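# Place bench rod across cabinet rack, then set part on it

## Task

Take the rod lying on the bench and set it in the cabinet's rack so it runs straight across, parallel to and between the two rods already there, with each end seated in a notch of the rails; after that, place the part on top of that same rack, and finish with both grippers released.

## Robot and tools

Robot: two arms, left_arm and right_arm, each ending in a parallel-finger gripper. The names are not image sides. All poses use one scene frame: origin on the table top midway between the arms, +x pointing out over the table, +z up, and left_arm sitting on the +y side. Positions are in metres; orientations are quaternions written w first (qw, qx, qy, qz). In a gripper's own axes the fingers extend along +z and close along y. The reported end_effector_position is the spot between the finger pads, roughly 1 cm short of the tips. Printed positions can be somewhat wrong, worse at long reach, and motions often stop a centimetre or more off, usually low.

A ROW is always 16 numbers, even if only one arm moves: x, y, z, qw, qx, qy, qz, opening for left_arm, then the same eight for right_arm. x, y, z and the quaternion are an absolute target pose in the scene frame, not an offset. Opening runs from -1 (closed) to +1 (fully open, 0.094 m). A target farther than 0.6 m from the arm's last reported position along any of its gripper axes gets the call refused. Every control step the controller limits the commanded pose to 70 mm and 16 degrees away from the measured pose, favouring position over orientation. To hold an arm still, repeat its last reported pose and desired opening exactly; to keep an orientation, keep resending the same quaternion you chose rather than the drifting reported one. Joint ranges (rad, base to gripper): waist -2.618 to 3.054, shoulder 0.000 to 3.142, elbow 0.000 to 3.142, wrist pitch -1.571 to 1.571, wrist yaw -1.571 to 1.571, wrist roll -2.094 to 2.094.

Tools:
- execute_actions: argument actions, a list with zero or one item, plus optional pictures (boolean). An empty list just reports the state with pictures. An action item has rows (1 to 15 rows of 16 numbers, each applied for one 1/30 s step, the final row repeated) and steps (up to 15, default 15; at least 5). A wait item has only steps (up to 300), counted from the previous result, so thinking time is included. The result comes 5 steps before the action ends; those kept-back steps run while you reply. Afterwards each arm only continues to its last clipped pose, so check the result and send the remainder. Pictures come only with an empty list or pictures: true.
- move: target is one 16-number row; speed in m/s from 0.002 to 0.5 (default 0.25; rotation capped at twice that in rad/s). Both grippers travel straight lines that finish together, 0.5 to 10 s long, turning the short way. Openings are sent when it starts. No slowing for obstacles or the other arm; grippers lag and may overshoot speed, especially with a nearly straight arm. Its result adds a move: line with the ending (done, off_target, moving, held, fault), limits that applied (paced = pose clipped; held = some steps blocked, after which the arm may jump fast), and each gripper's distance from its target. Pictures included.
- wait: seconds from 0 to 10; nothing new is sent.
- zoom_image: camera (cam_head_left, cam_head_right, cam_left_wrist, cam_right_wrist) and region [x0, y0, x1, y1] in pixels, top-left origin, at most 504 by 504. Head images are 504x504, wrist images 616x616 fisheye.
- finished_scene: scene number; ends the scene irreversibly and grades it.

Result lines: the state line gives each gripper's position and quaternion; grip_measured is the measured finger opening on the command scale (last Joint positions number is metres); Joint torques are raw drive outputs with offsets and noise; HELD marks steps where part of your row was not sent; pose unreachable means the clearance check altered or blocked that arm; Hand target shows what the controller is driving toward; MOTOR HOT appears from 75 °C, and OVER-TEMPERATURE FAULT or FAULT lines mean an arm was stopped (at 90 °C for 10 s; at 100 °C the arm goes limp and drops).

Gripping: to hold something, command about 0.03 below grip_measured for a firm grip, less for a gentle one. Readings can be off by about 1 mm per gripper. Pad force tops out near 50 to 62 N; very thin parts get less.

Avoid: pushing anything off the table, dropping or slipping the rod or part, slamming into the rack, hard presses (faster moves and targets beyond contact hit harder), and the two arms colliding. Occasional brief tugs on held objects or shoves of loose ones can happen, so grip securely. Long holding heats motors; smooth, efficient motion is preferred. Open both grippers before finishing.

Each tool is called by a JSON object that holds its "method" and its "body", one argument or row to a line.

## Session

{"method": "execute_actions", "body": {
  "actions": []
}}

Scene clock: 0.00 s of 5400.00 s.
left_arm: end_effector_position=(+0.3940, +0.4517, +0.1240) grip_measured=+1.000 end_effector_quat_wxyz=(+0.312, -0.287, +0.650, +0.630) | right_arm: end_effector_position=(+0.4126, -0.2673, +0.1472) grip_measured=+1.000 end_effector_quat_wxyz=(-0.023, +0.441, +0.896, +0.041)
Joint positions: left_arm=[ 0.291  2.261  1.162  1.022 -1.42   0.619  0.094] | right_arm=[ 0.028  2.001  1.905 -1.466 -0.093  1.054  0.094]
Joint velocities: left_arm=[ 0.002  0.007 -0.022 -0.051 -0.066 -0.081  0.   ] | right_arm=[-0.002 -0.002  0.007  0.022 -0.051 -0.037  0.   ]
Joint torques (N m, as the arm reports them, + toward a larger angle): no reading
Hand target (left_arm): +0.395, +0.452, +0.129; +0.318, -0.294, +0.647, +0.628
Hand target (right_arm): +0.414, -0.268, +0.154; -0.013, +0.441, +0.896, +0.044

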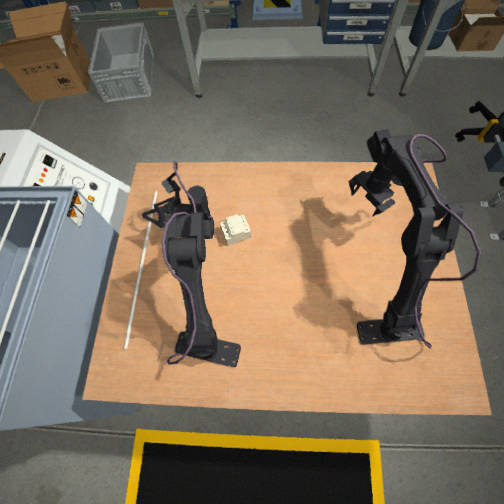

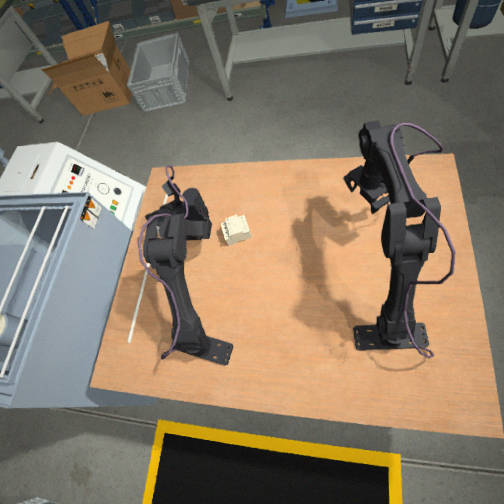

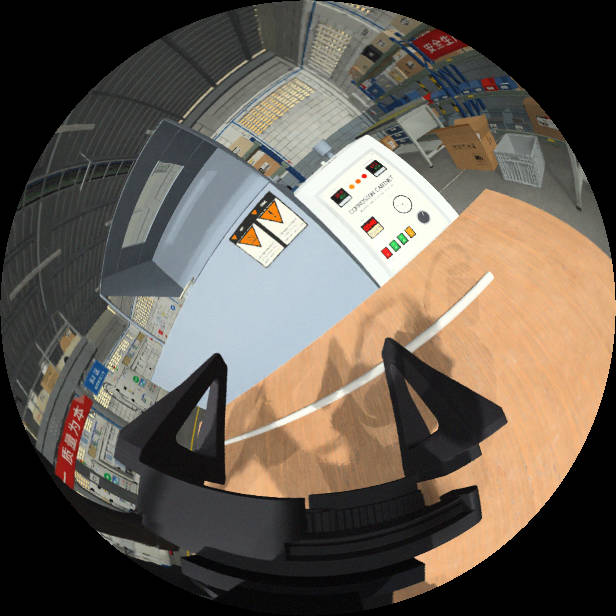

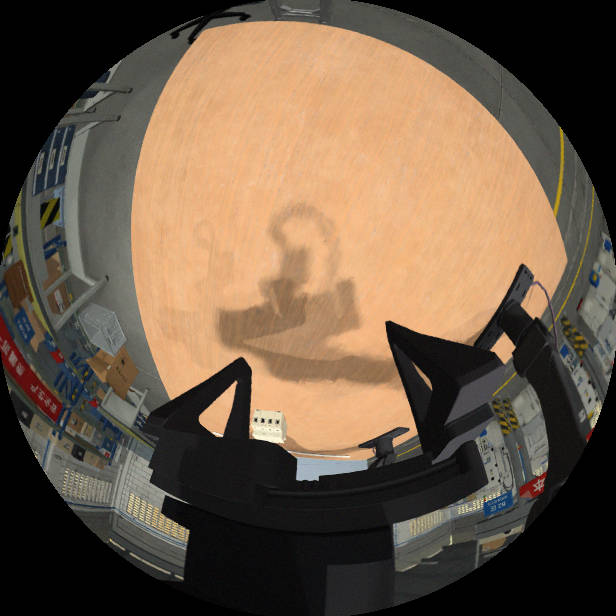

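{"method": "move", "body": {
  "target": [0.27,0.5,0.25,0,0,1,0,1,0.4126,-0.2673,0.1472,-0.023,0.441,0.896,0.041,1]
}}

{"method": "zoom_image", "body": {
  "camera": "cam_head_right",
  "region": [0,150,260,420]
}}

Scene clock: 4.27 s of 5400.00 s.
left_arm: end_effector_position=(+0.2718, +0.4989, +0.2388) grip_measured=+1.000 end_effector_quat_wxyz=(+0.096, +0.001, +0.992, +0.086) | right_arm: end_effector_position=(+0.4126, -0.2673, +0.1472) grip_measured=+1.000 end_effector_quat_wxyz=(-0.023, +0.441, +0.896, +0.041)
Joint positions: left_arm=[ 0.907  1.97   2.213 -1.556 -0.001  0.725  0.094] | right_arm=[ 0.028  2.001  1.905 -1.466 -0.093  1.054  0.094]
Joint velocities: left_arm=[-0.017  0.007  0.002 -0.007  0.022 -0.095  0.   ] | right_arm=[-0.017  0.002 -0.012 -0.037  0.007  0.037  0.   ]
Joint torques (N m, as the arm reports them, + toward a larger angle): left_arm=[  0.7  -11.61   7.88   0.38   0.13   0.05] | right_arm=[ -0.2  -11.18   5.9    0.09  -0.08   0.  ]
Hand target (left_arm): +0.267, +0.496, +0.249; +0.105, +0.004, +0.991, +0.086
Hand target (right_arm): +0.413, -0.267, +0.147; -0.023, +0.441, +0.896, +0.041
Off the commanded pose (left_arm): 0.011 m, 15 deg.
Off the commanded pose (right_arm): 0.000 m, 0 deg.
joint sent to its limit (left arm) — the command would take joint 4 (wrist pitch) past its lower limit, so that joint was sent only as far as its limit.
Kept back: nothing.
move: off_target (left_arm)

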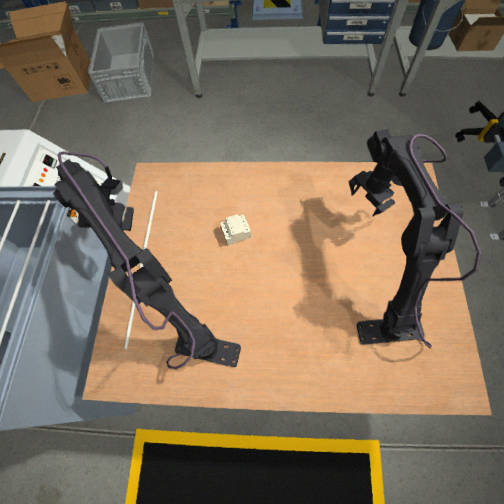

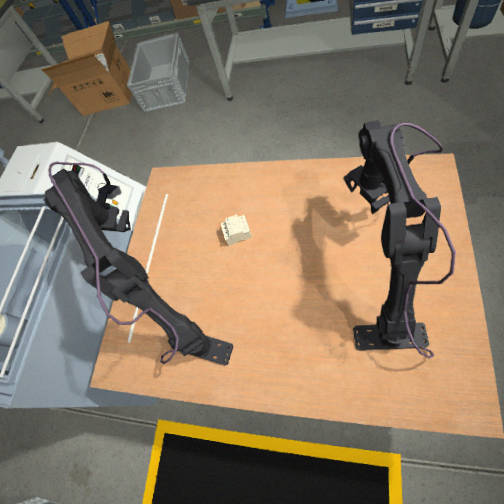

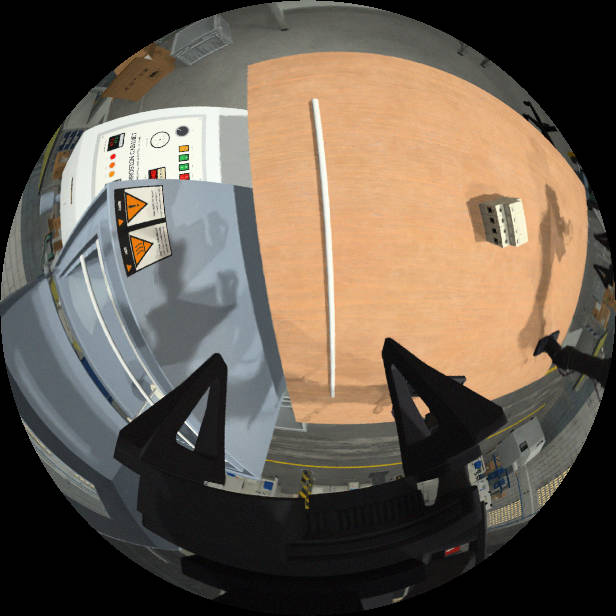

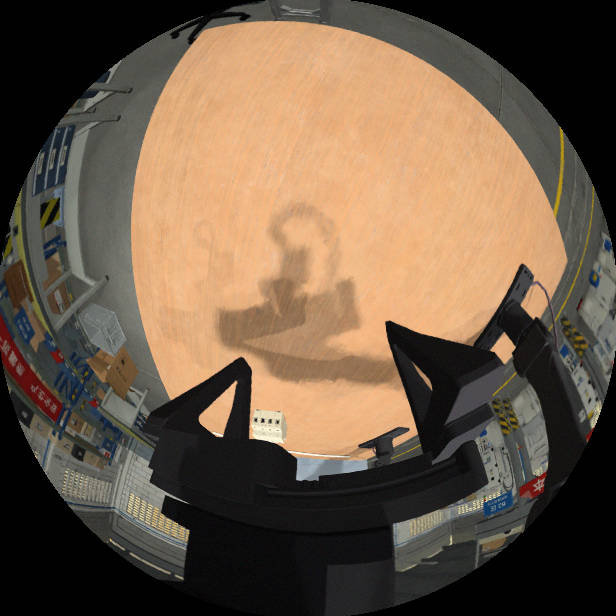

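Region (0, 150, 260, 420) of cam_head_right's 504x504 image, scaled by 1.867, with more detail than that image has; it fills the left 485 columns of this view, and the rest is white.

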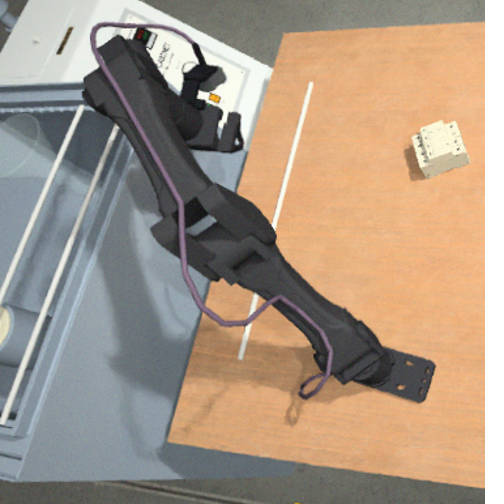

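{"method": "move", "body": {
  "target": [0.15,0.6,0.40,0,0,0.924,0.383,1,0.4126,-0.2673,0.1472,-0.023,0.441,0.896,0.041,1]
}}

Scene clock: 6.43 s of 5400.00 s.
left_arm: end_effector_position=(+0.1531, +0.5958, +0.3976) grip_measured=+1.000 end_effector_quat_wxyz=(+0.011, +0.007, +0.917, +0.398) | right_arm: end_effector_position=(+0.4126, -0.2673, +0.1472) grip_measured=+1.000 end_effector_quat_wxyz=(-0.023, +0.441, +0.896, +0.041)
Joint positions: left_arm=[ 1.097  1.904  2.609 -1.561 -0.441  1.094  0.094] | right_arm=[ 0.028  2.001  1.905 -1.466 -0.093  1.054  0.094]
Joint velocities: left_arm=[ 0.002  0.007 -0.012  0.066  0.051  0.081  0.   ] | right_arm=[-0.007  0.002 -0.012 -0.037 -0.007 -0.022  0.   ]
Joint torques (N m, as the arm reports them, + toward a larger angle): left_arm=[ 0.64 -7.35  7.14  0.97 -0.23  0.04] | right_arm=[  0.07 -11.44   5.77   0.14  -0.09   0.05]
Hand target (left_arm): +0.148, +0.597, +0.399; +0.003, +0.005, +0.917, +0.399
Hand target (right_arm): +0.413, -0.267, +0.147; -0.023, +0.441, +0.896, +0.041
Off the commanded pose (left_arm): 0.006 m, 2 deg.
Off the commanded pose (right_arm): 0.000 m, 0 deg.
joint sent to its limit (left arm) — the command would take joint 4 (wrist pitch) past its lower limit, so that joint was sent only as far as its limit.
Kept back: nothing.
move: done

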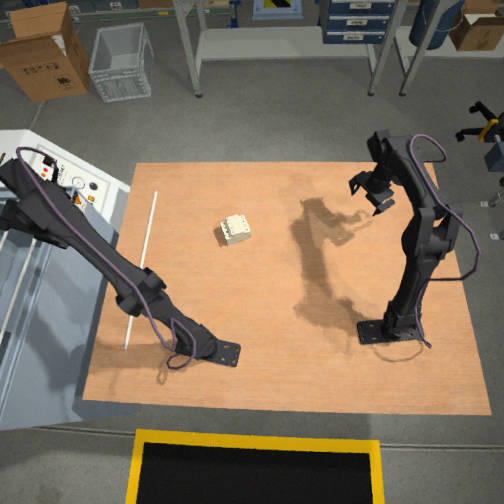

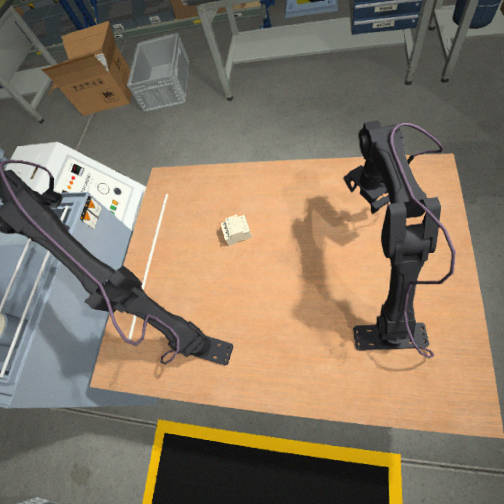

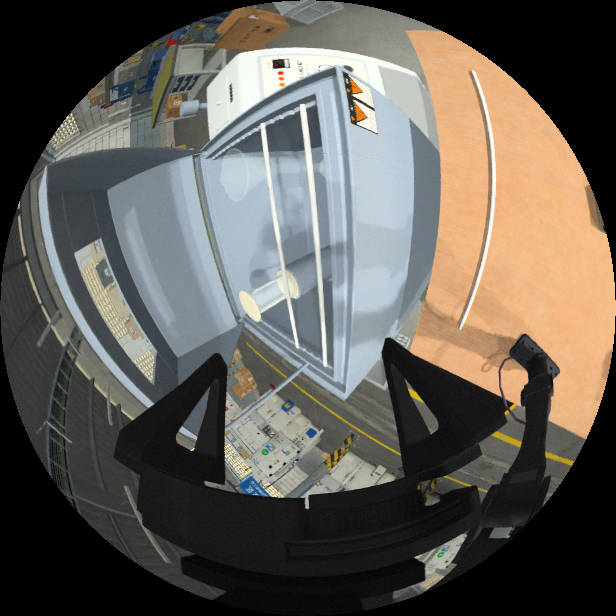

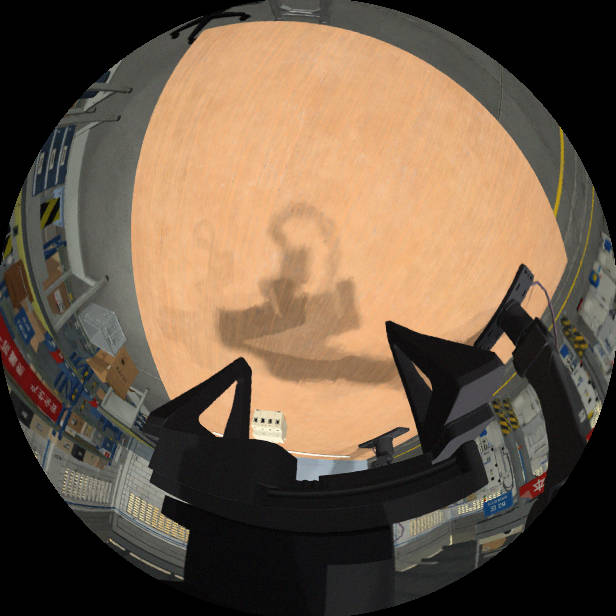

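{"method": "zoom_image", "body": {
  "camera": "cam_left_wrist",
  "region": [190,60,400,410]
}}

{"method": "move", "body": {
  "target": [0.12,0.69,0.38,0,0,0.924,0.383,1,0.4126,-0.2673,0.1472,-0.023,0.441,0.896,0.041,1],
  "speed": 0.15
}}

Region (190, 60, 400, 410) of cam_left_wrist's 616x616 image, scaled by 1.440, with more detail than that image has; it fills the left 302 columns of this view, and the rest is white.

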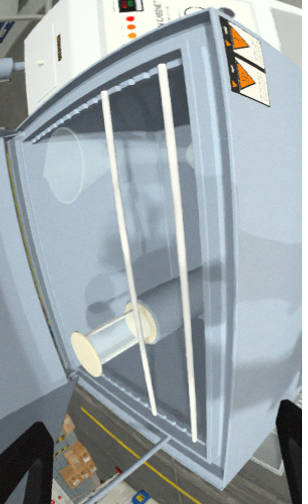

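Scene clock: 7.87 s of 5400.00 s.
left_arm: end_effector_position=(+0.1186, +0.6859, +0.3708) grip_measured=+1.000 end_effector_quat_wxyz=(-0.002, +0.005, +0.917, +0.398) | right_arm: end_effector_position=(+0.4126, -0.2673, +0.1472) grip_measured=+1.000 end_effector_quat_wxyz=(-0.023, +0.441, +0.896, +0.041)
Joint positions: left_arm=[ 1.317  2.147  2.845 -1.499 -0.314  1.271  0.094] | right_arm=[ 0.028  2.001  1.905 -1.466 -0.093  1.054  0.094]
Joint velocities: left_arm=[ 0.002  0.007  0.012 -0.051  0.066  0.095  0.   ] | right_arm=[ 0.002 -0.012 -0.002 -0.051 -0.066 -0.022  0.   ]
Joint torques (N m, as the arm reports them, + toward a larger angle): left_arm=[ 0.5  -9.84  7.98  1.27 -0.03  0.04] | right_arm=[ -0.1  -11.14   5.66   0.09  -0.11   0.02]
Hand target (left_arm): +0.119, +0.689, +0.380; +0.008, +0.004, +0.911, +0.413
Hand target (right_arm): +0.413, -0.267, +0.147; -0.023, +0.441, +0.896, +0.041
Off the commanded pose (left_arm): 0.010 m, 2 deg.
Off the commanded pose (right_arm): 0.000 m, 0 deg.
elbow stopped short (left arm): the move would have taken joint 3 (elbow) straighter than the controller allows; a more bent joint 3 avoids this.
Kept back: nothing.
move: done

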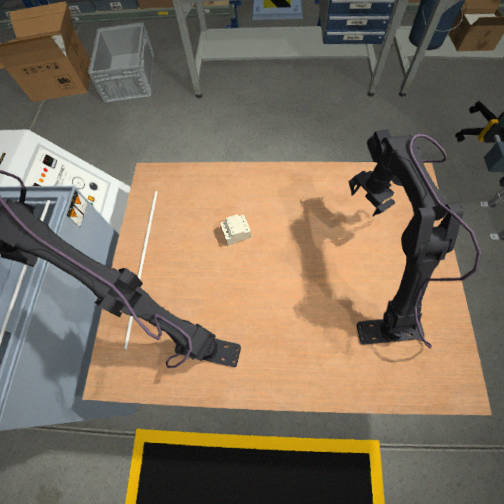

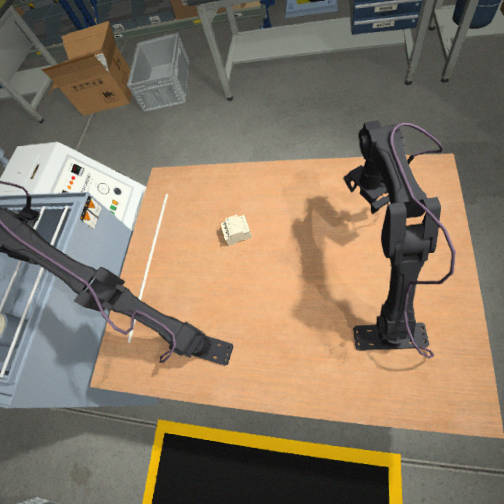

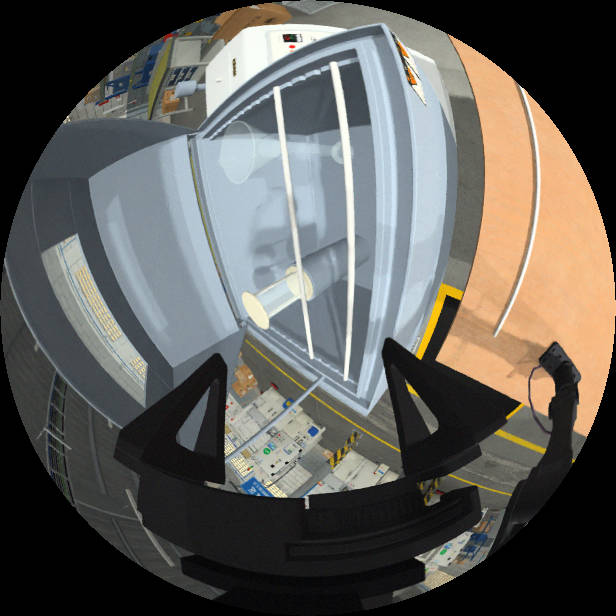

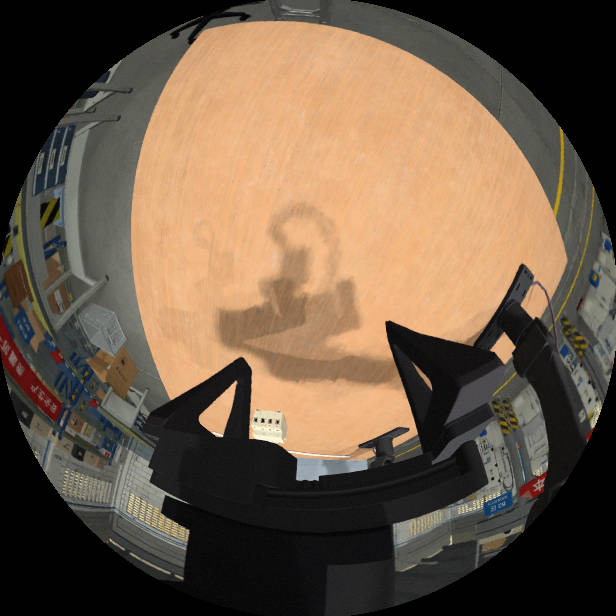

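{"method": "move", "body": {
  "target": [0.17,0.52,0.33,0,0,0.95,0.31,1,0.4126,-0.2673,0.1472,-0.023,0.441,0.896,0.041,1]
}}

{"method": "move", "body": {
  "target": [0.2,0.5,0.08,0,0,1,0,0.2,0.4126,-0.2673,0.1472,-0.023,0.441,0.896,0.041,1]
}}

Scene clock: 9.70 s of 5400.00 s.
left_arm: end_effector_position=(+0.1767, +0.5263, +0.3248) grip_measured=+1.000 end_effector_quat_wxyz=(+0.002, +0.006, +0.953, +0.304) | right_arm: end_effector_position=(+0.4126, -0.2673, +0.1472) grip_measured=+1.000 end_effector_quat_wxyz=(-0.023, +0.441, +0.896, +0.041)
Joint positions: left_arm=[ 0.931  1.706  2.118 -1.528 -0.433  0.861  0.094] | right_arm=[ 0.028  2.001  1.905 -1.466 -0.093  1.054  0.094]
Joint velocities: left_arm=[ 0.002 -0.002  0.007  0.022  0.022 -0.022  0.   ] | right_arm=[-0.002 -0.017 -0.007  0.022  0.007  0.007  0.   ]
Joint torques (N m, as the arm reports them, + toward a larger angle): left_arm=[-0.36 -8.91  5.7   0.7  -0.28 -0.12] | right_arm=[ -0.22 -11.1    5.97   0.16  -0.09  -0.04]
Hand target (left_arm): +0.172, +0.521, +0.329; +0.002, -0.001, +0.952, +0.308
Hand target (right_arm): +0.413, -0.267, +0.147; -0.023, +0.441, +0.896, +0.041
Off the commanded pose (left_arm): 0.011 m, 1 deg.
Off the commanded pose (right_arm): 0.000 m, 0 deg.
Kept back: nothing.
move: off_target (left_arm)

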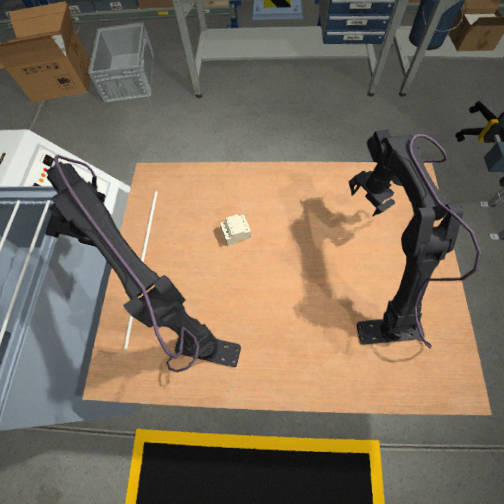

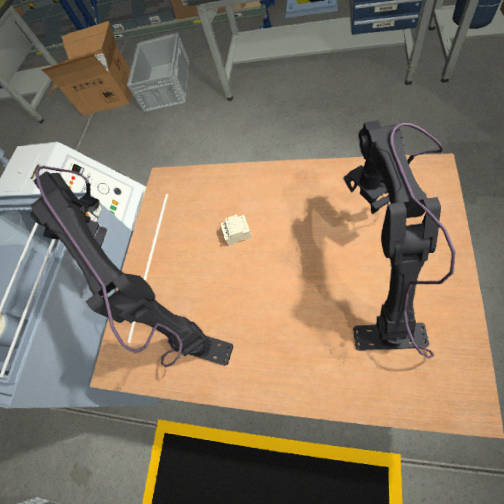

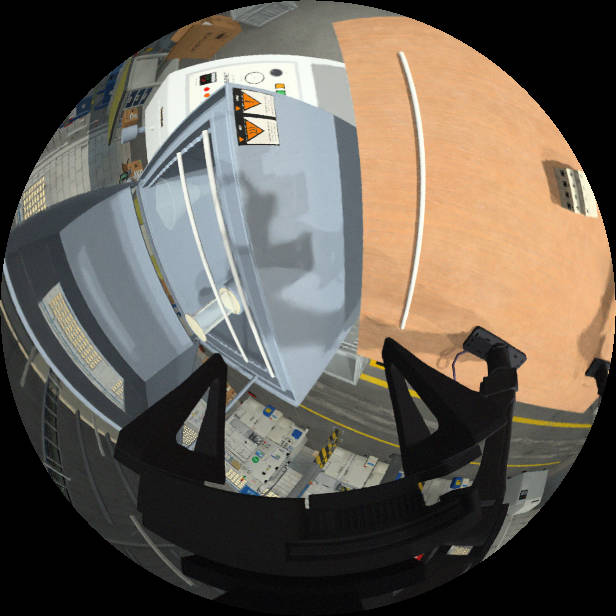

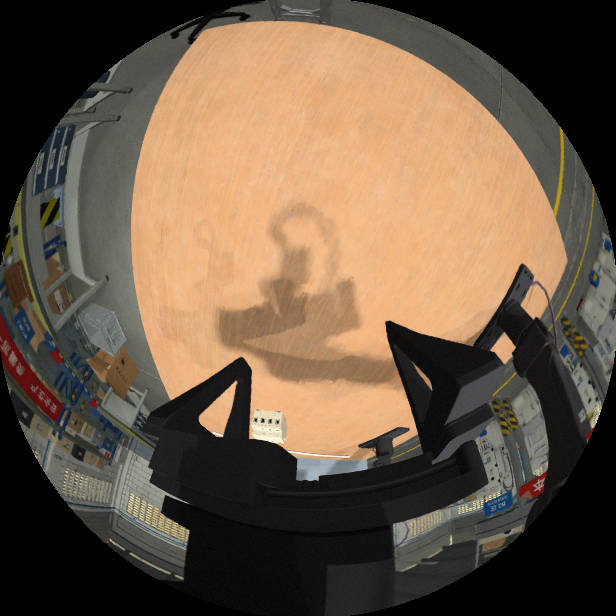

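Scene clock: 11.53 s of 5400.00 s.
left_arm: end_effector_position=(+0.2005, +0.4982, +0.0801) grip_measured=+0.202 end_effector_quat_wxyz=(-0.008, -0.000, +1.000, -0.002) | right_arm: end_effector_position=(+0.4126, -0.2673, +0.1472) grip_measured=+1.000 end_effector_quat_wxyz=(-0.023, +0.441, +0.896, +0.041)
Joint positions: left_arm=[ 1.033  1.928  1.539 -1.195 -0.009  0.848  0.056] | right_arm=[ 0.028  2.001  1.905 -1.466 -0.093  1.054  0.094]
Joint velocities: left_arm=[-0.012  0.002  0.012  0.051  0.007  0.007 -0.001] | right_arm=[ 0.002  0.007  0.007 -0.066 -0.037  0.007  0.   ]
Joint torques (N m, as the arm reports them, + toward a larger angle): left_arm=[ 0.81 -9.92  6.9   0.21  0.13  0.1 ] | right_arm=[ -0.1  -11.05   5.88   0.1   -0.02   0.01]
Hand target (left_arm): +0.202, +0.502, +0.081; +0.005, -0.001, +1.000, +0.001
Hand target (right_arm): +0.413, -0.267, +0.147; -0.023, +0.441, +0.896, +0.041
Off the commanded pose (left_arm): 0.002 m, 1 deg.
Off the commanded pose (right_arm): 0.000 m, 0 deg.
Kept back: nothing.
move: done

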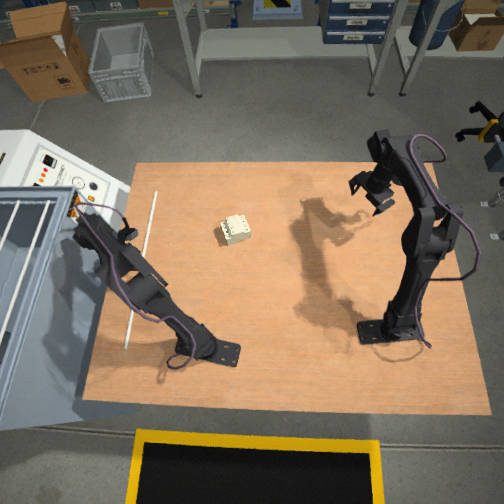

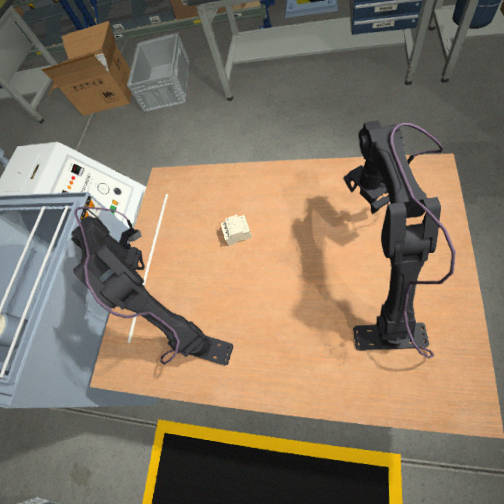

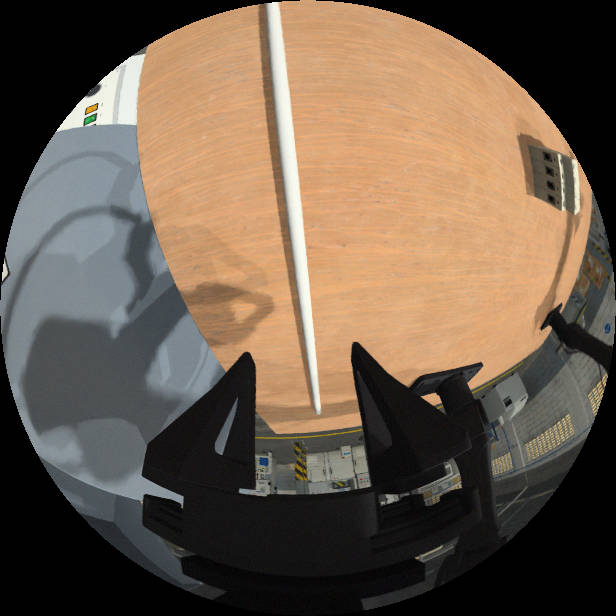

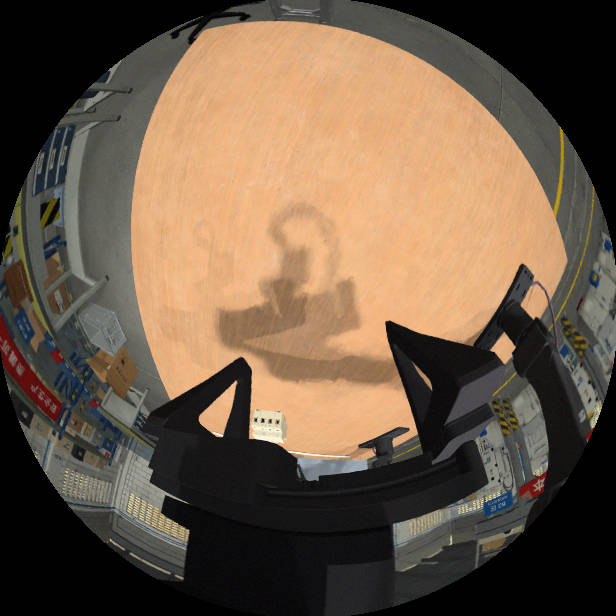

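{"method": "move", "body": {
  "target": [0.23,0.493,0.018,0,0,1,0,-0.2,0.4126,-0.2673,0.1472,-0.023,0.441,0.896,0.041,1],
  "speed": 0.08
}}

Scene clock: 13.10 s of 5400.00 s.
left_arm: end_effector_position=(+0.2253, +0.4963, +0.0216) grip_measured=-0.198 end_effector_quat_wxyz=(-0.005, +0.000, +1.000, -0.000) | right_arm: end_effector_position=(+0.4126, -0.2673, +0.1472) grip_measured=+1.000 end_effector_quat_wxyz=(-0.023, +0.441, +0.896, +0.041)
Joint positions: left_arm=[ 0.981  2.035  1.452 -0.996 -0.008  0.796  0.038] | right_arm=[ 0.028  2.001  1.905 -1.466 -0.093  1.054  0.094]
Joint velocities: left_arm=[-0.007 -0.002  0.007  0.066  0.022 -0.051  0.001] | right_arm=[-0.002 -0.007 -0.002 -0.007 -0.081  0.007  0.   ]
Joint torques (N m, as the arm reports them, + toward a larger angle): left_arm=[-0.63 -9.87  6.11  0.24  0.07 -0.06] | right_arm=[ -0.03 -11.41   5.78   0.14  -0.11   0.01]
Hand target (left_arm): +0.230, +0.494, +0.018; -0.000, +0.000, +1.000, -0.000
Hand target (right_arm): +0.413, -0.267, +0.147; -0.023, +0.441, +0.896, +0.041
Off the commanded pose (left_arm): 0.007 m, 1 deg.
Off the commanded pose (right_arm): 0.000 m, 0 deg.
Kept back: nothing.
move: done

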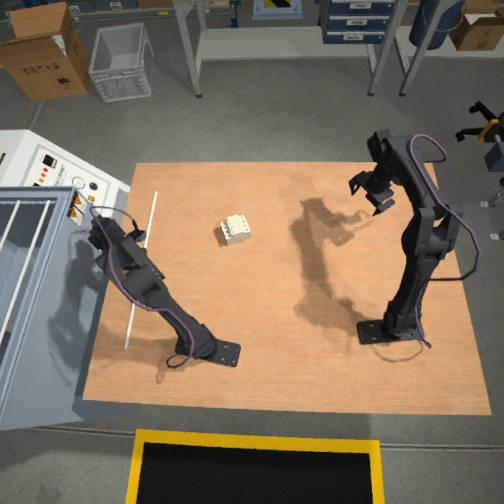

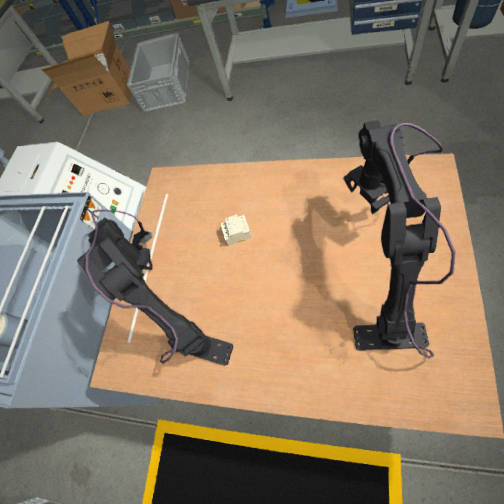

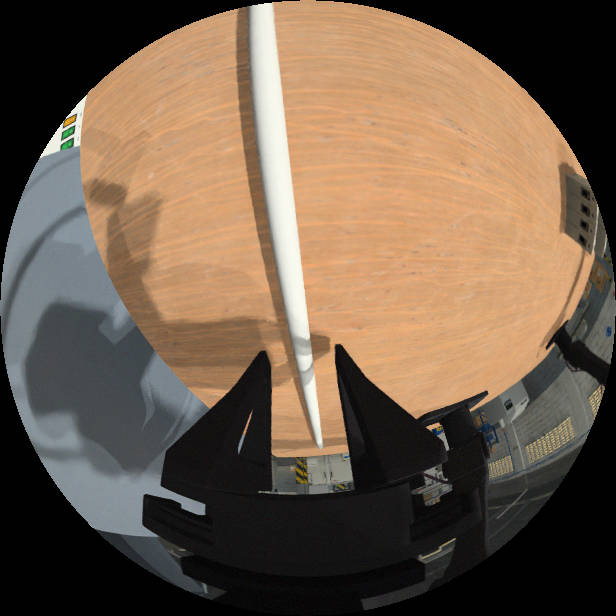

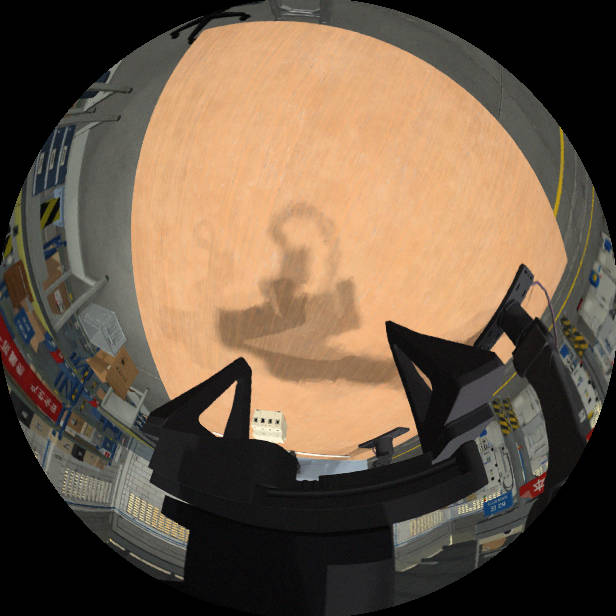

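{"method": "move", "body": {
  "target": [0.23,0.493,0.007,0,0,1,0,-0.2,0.4126,-0.2673,0.1472,-0.023,0.441,0.896,0.041,1],
  "speed": 0.02
}}

{"method": "move", "body": {
  "target": [0.23,0.493,0.008,0,0,1,0,-0.84,0.4126,-0.2673,0.1472,-0.023,0.441,0.896,0.041,1],
  "speed": 0.02
}}

Scene clock: 14.33 s of 5400.00 s.
left_arm: end_effector_position=(+0.2258, +0.4968, +0.0159) grip_measured=-0.198 end_effector_quat_wxyz=(-0.001, -0.000, +1.000, +0.004) | right_arm: end_effector_position=(+0.4126, -0.2673, +0.1472) grip_measured=+1.000 end_effector_quat_wxyz=(-0.023, +0.441, +0.896, +0.041)
Joint positions: left_arm=[ 0.981  2.035  1.428 -0.96  -0.008  0.795  0.038] | right_arm=[ 0.028  2.001  1.905 -1.466 -0.093  1.054  0.094]
Joint velocities: left_arm=[-0.027 -0.022  0.002  0.037 -0.037 -0.022  0.   ] | right_arm=[ 0.007 -0.007  0.007 -0.007 -0.066 -0.066  0.   ]
Joint torques (N m, as the arm reports them, + toward a larger angle): left_arm=[-0.71 -8.81  5.62  0.3   0.08 -0.09] | right_arm=[ -0.1  -11.47   5.76   0.13  -0.11   0.04]
Hand target (left_arm): +0.230, +0.493, +0.007; -0.000, -0.000, +1.000, -0.000
Hand target (right_arm): +0.413, -0.267, +0.147; -0.023, +0.441, +0.896, +0.041
Off the commanded pose (left_arm): 0.011 m, 0 deg.
Off the commanded pose (right_arm): 0.000 m, 0 deg.
Kept back: nothing.
move: off_target (left_arm)

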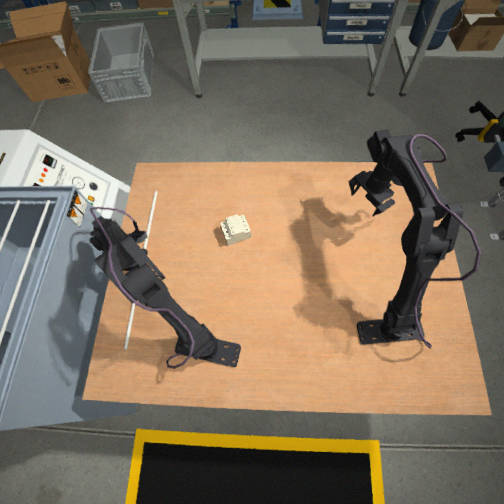

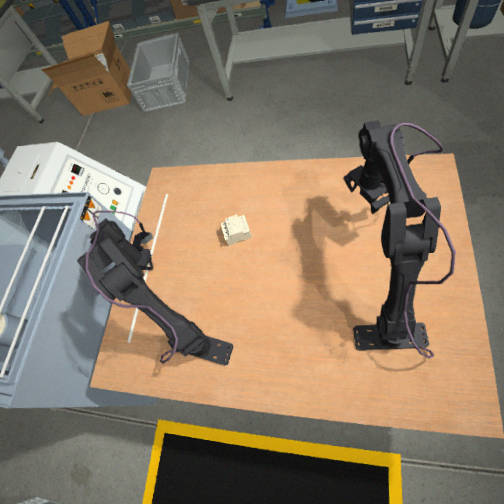

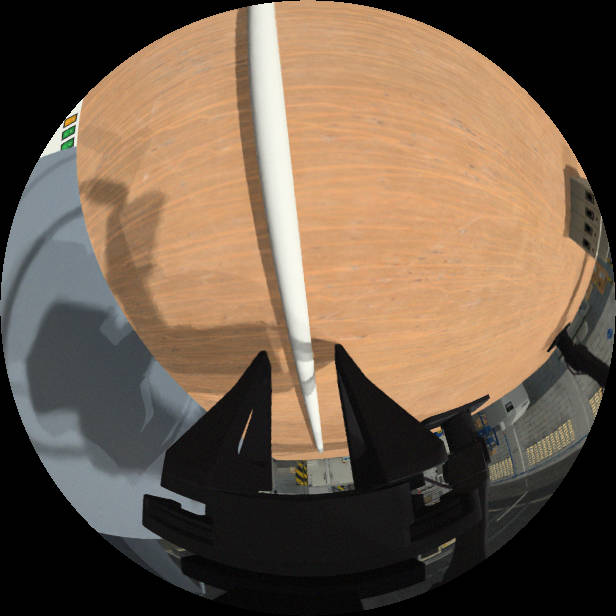

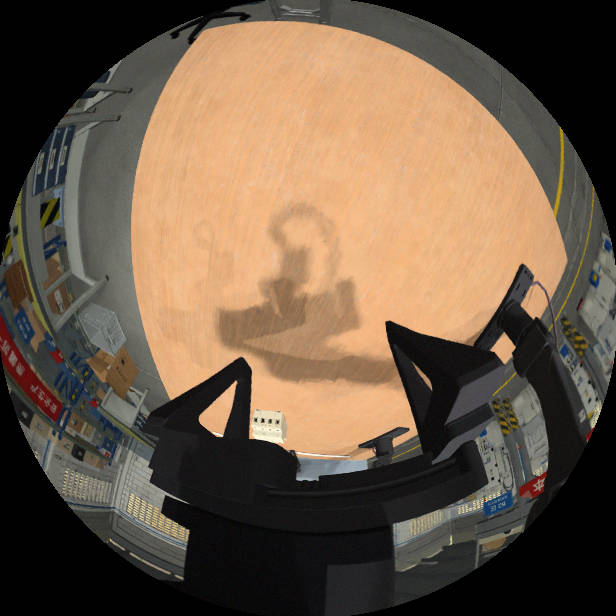

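Scene clock: 15.03 s of 5400.00 s.
left_arm: end_effector_position=(+0.2258, +0.4969, +0.0159) grip_measured=-0.816 end_effector_quat_wxyz=(-0.001, -0.000, +1.000, +0.004) | right_arm: end_effector_position=(+0.4126, -0.2673, +0.1472) grip_measured=+1.000 end_effector_quat_wxyz=(-0.023, +0.441, +0.896, +0.041)
Joint positions: left_arm=[ 0.981  2.035  1.428 -0.96  -0.008  0.795  0.009] | right_arm=[ 0.028  2.001  1.905 -1.466 -0.093  1.054  0.094]
Joint velocities: left_arm=[-0.022 -0.002 -0.007  0.022  0.022 -0.066 -0.001] | right_arm=[-0.022 -0.002 -0.002  0.051 -0.051  0.037  0.   ]
Joint torques (N m, as the arm reports them, + toward a larger angle): left_arm=[-0.72 -8.91  5.78  0.28  0.09 -0.08] | right_arm=[  0.08 -11.1    5.82   0.11  -0.12  -0.01]
Hand target (left_arm): +0.230, +0.493, +0.008; -0.000, +0.000, +1.000, -0.000
Hand target (right_arm): +0.413, -0.267, +0.147; -0.023, +0.441, +0.896, +0.041
Off the commanded pose (left_arm): 0.010 m, 1 deg.
Off the commanded pose (right_arm): 0.000 m, 0 deg.
Kept back: nothing.
move: done

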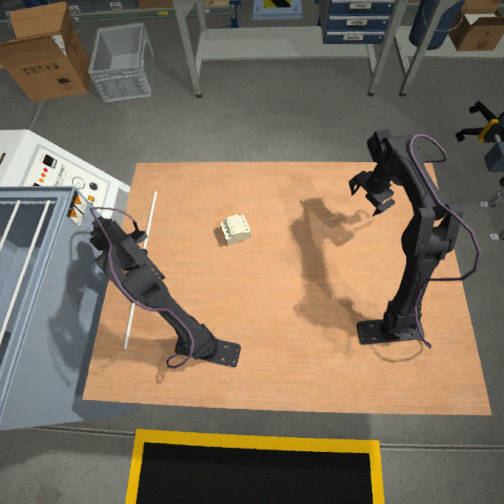

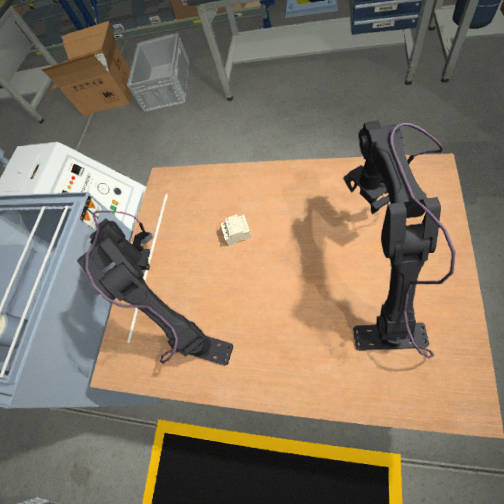

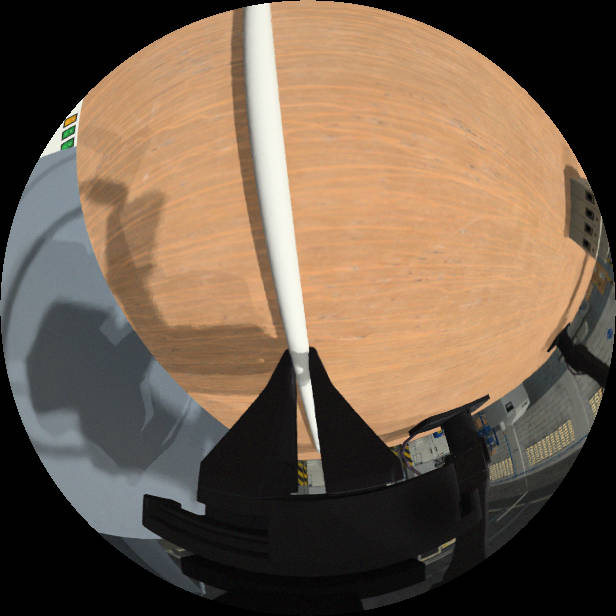

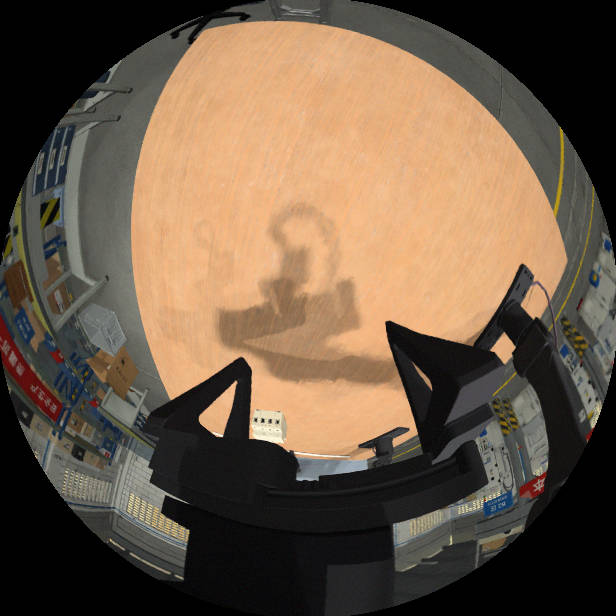

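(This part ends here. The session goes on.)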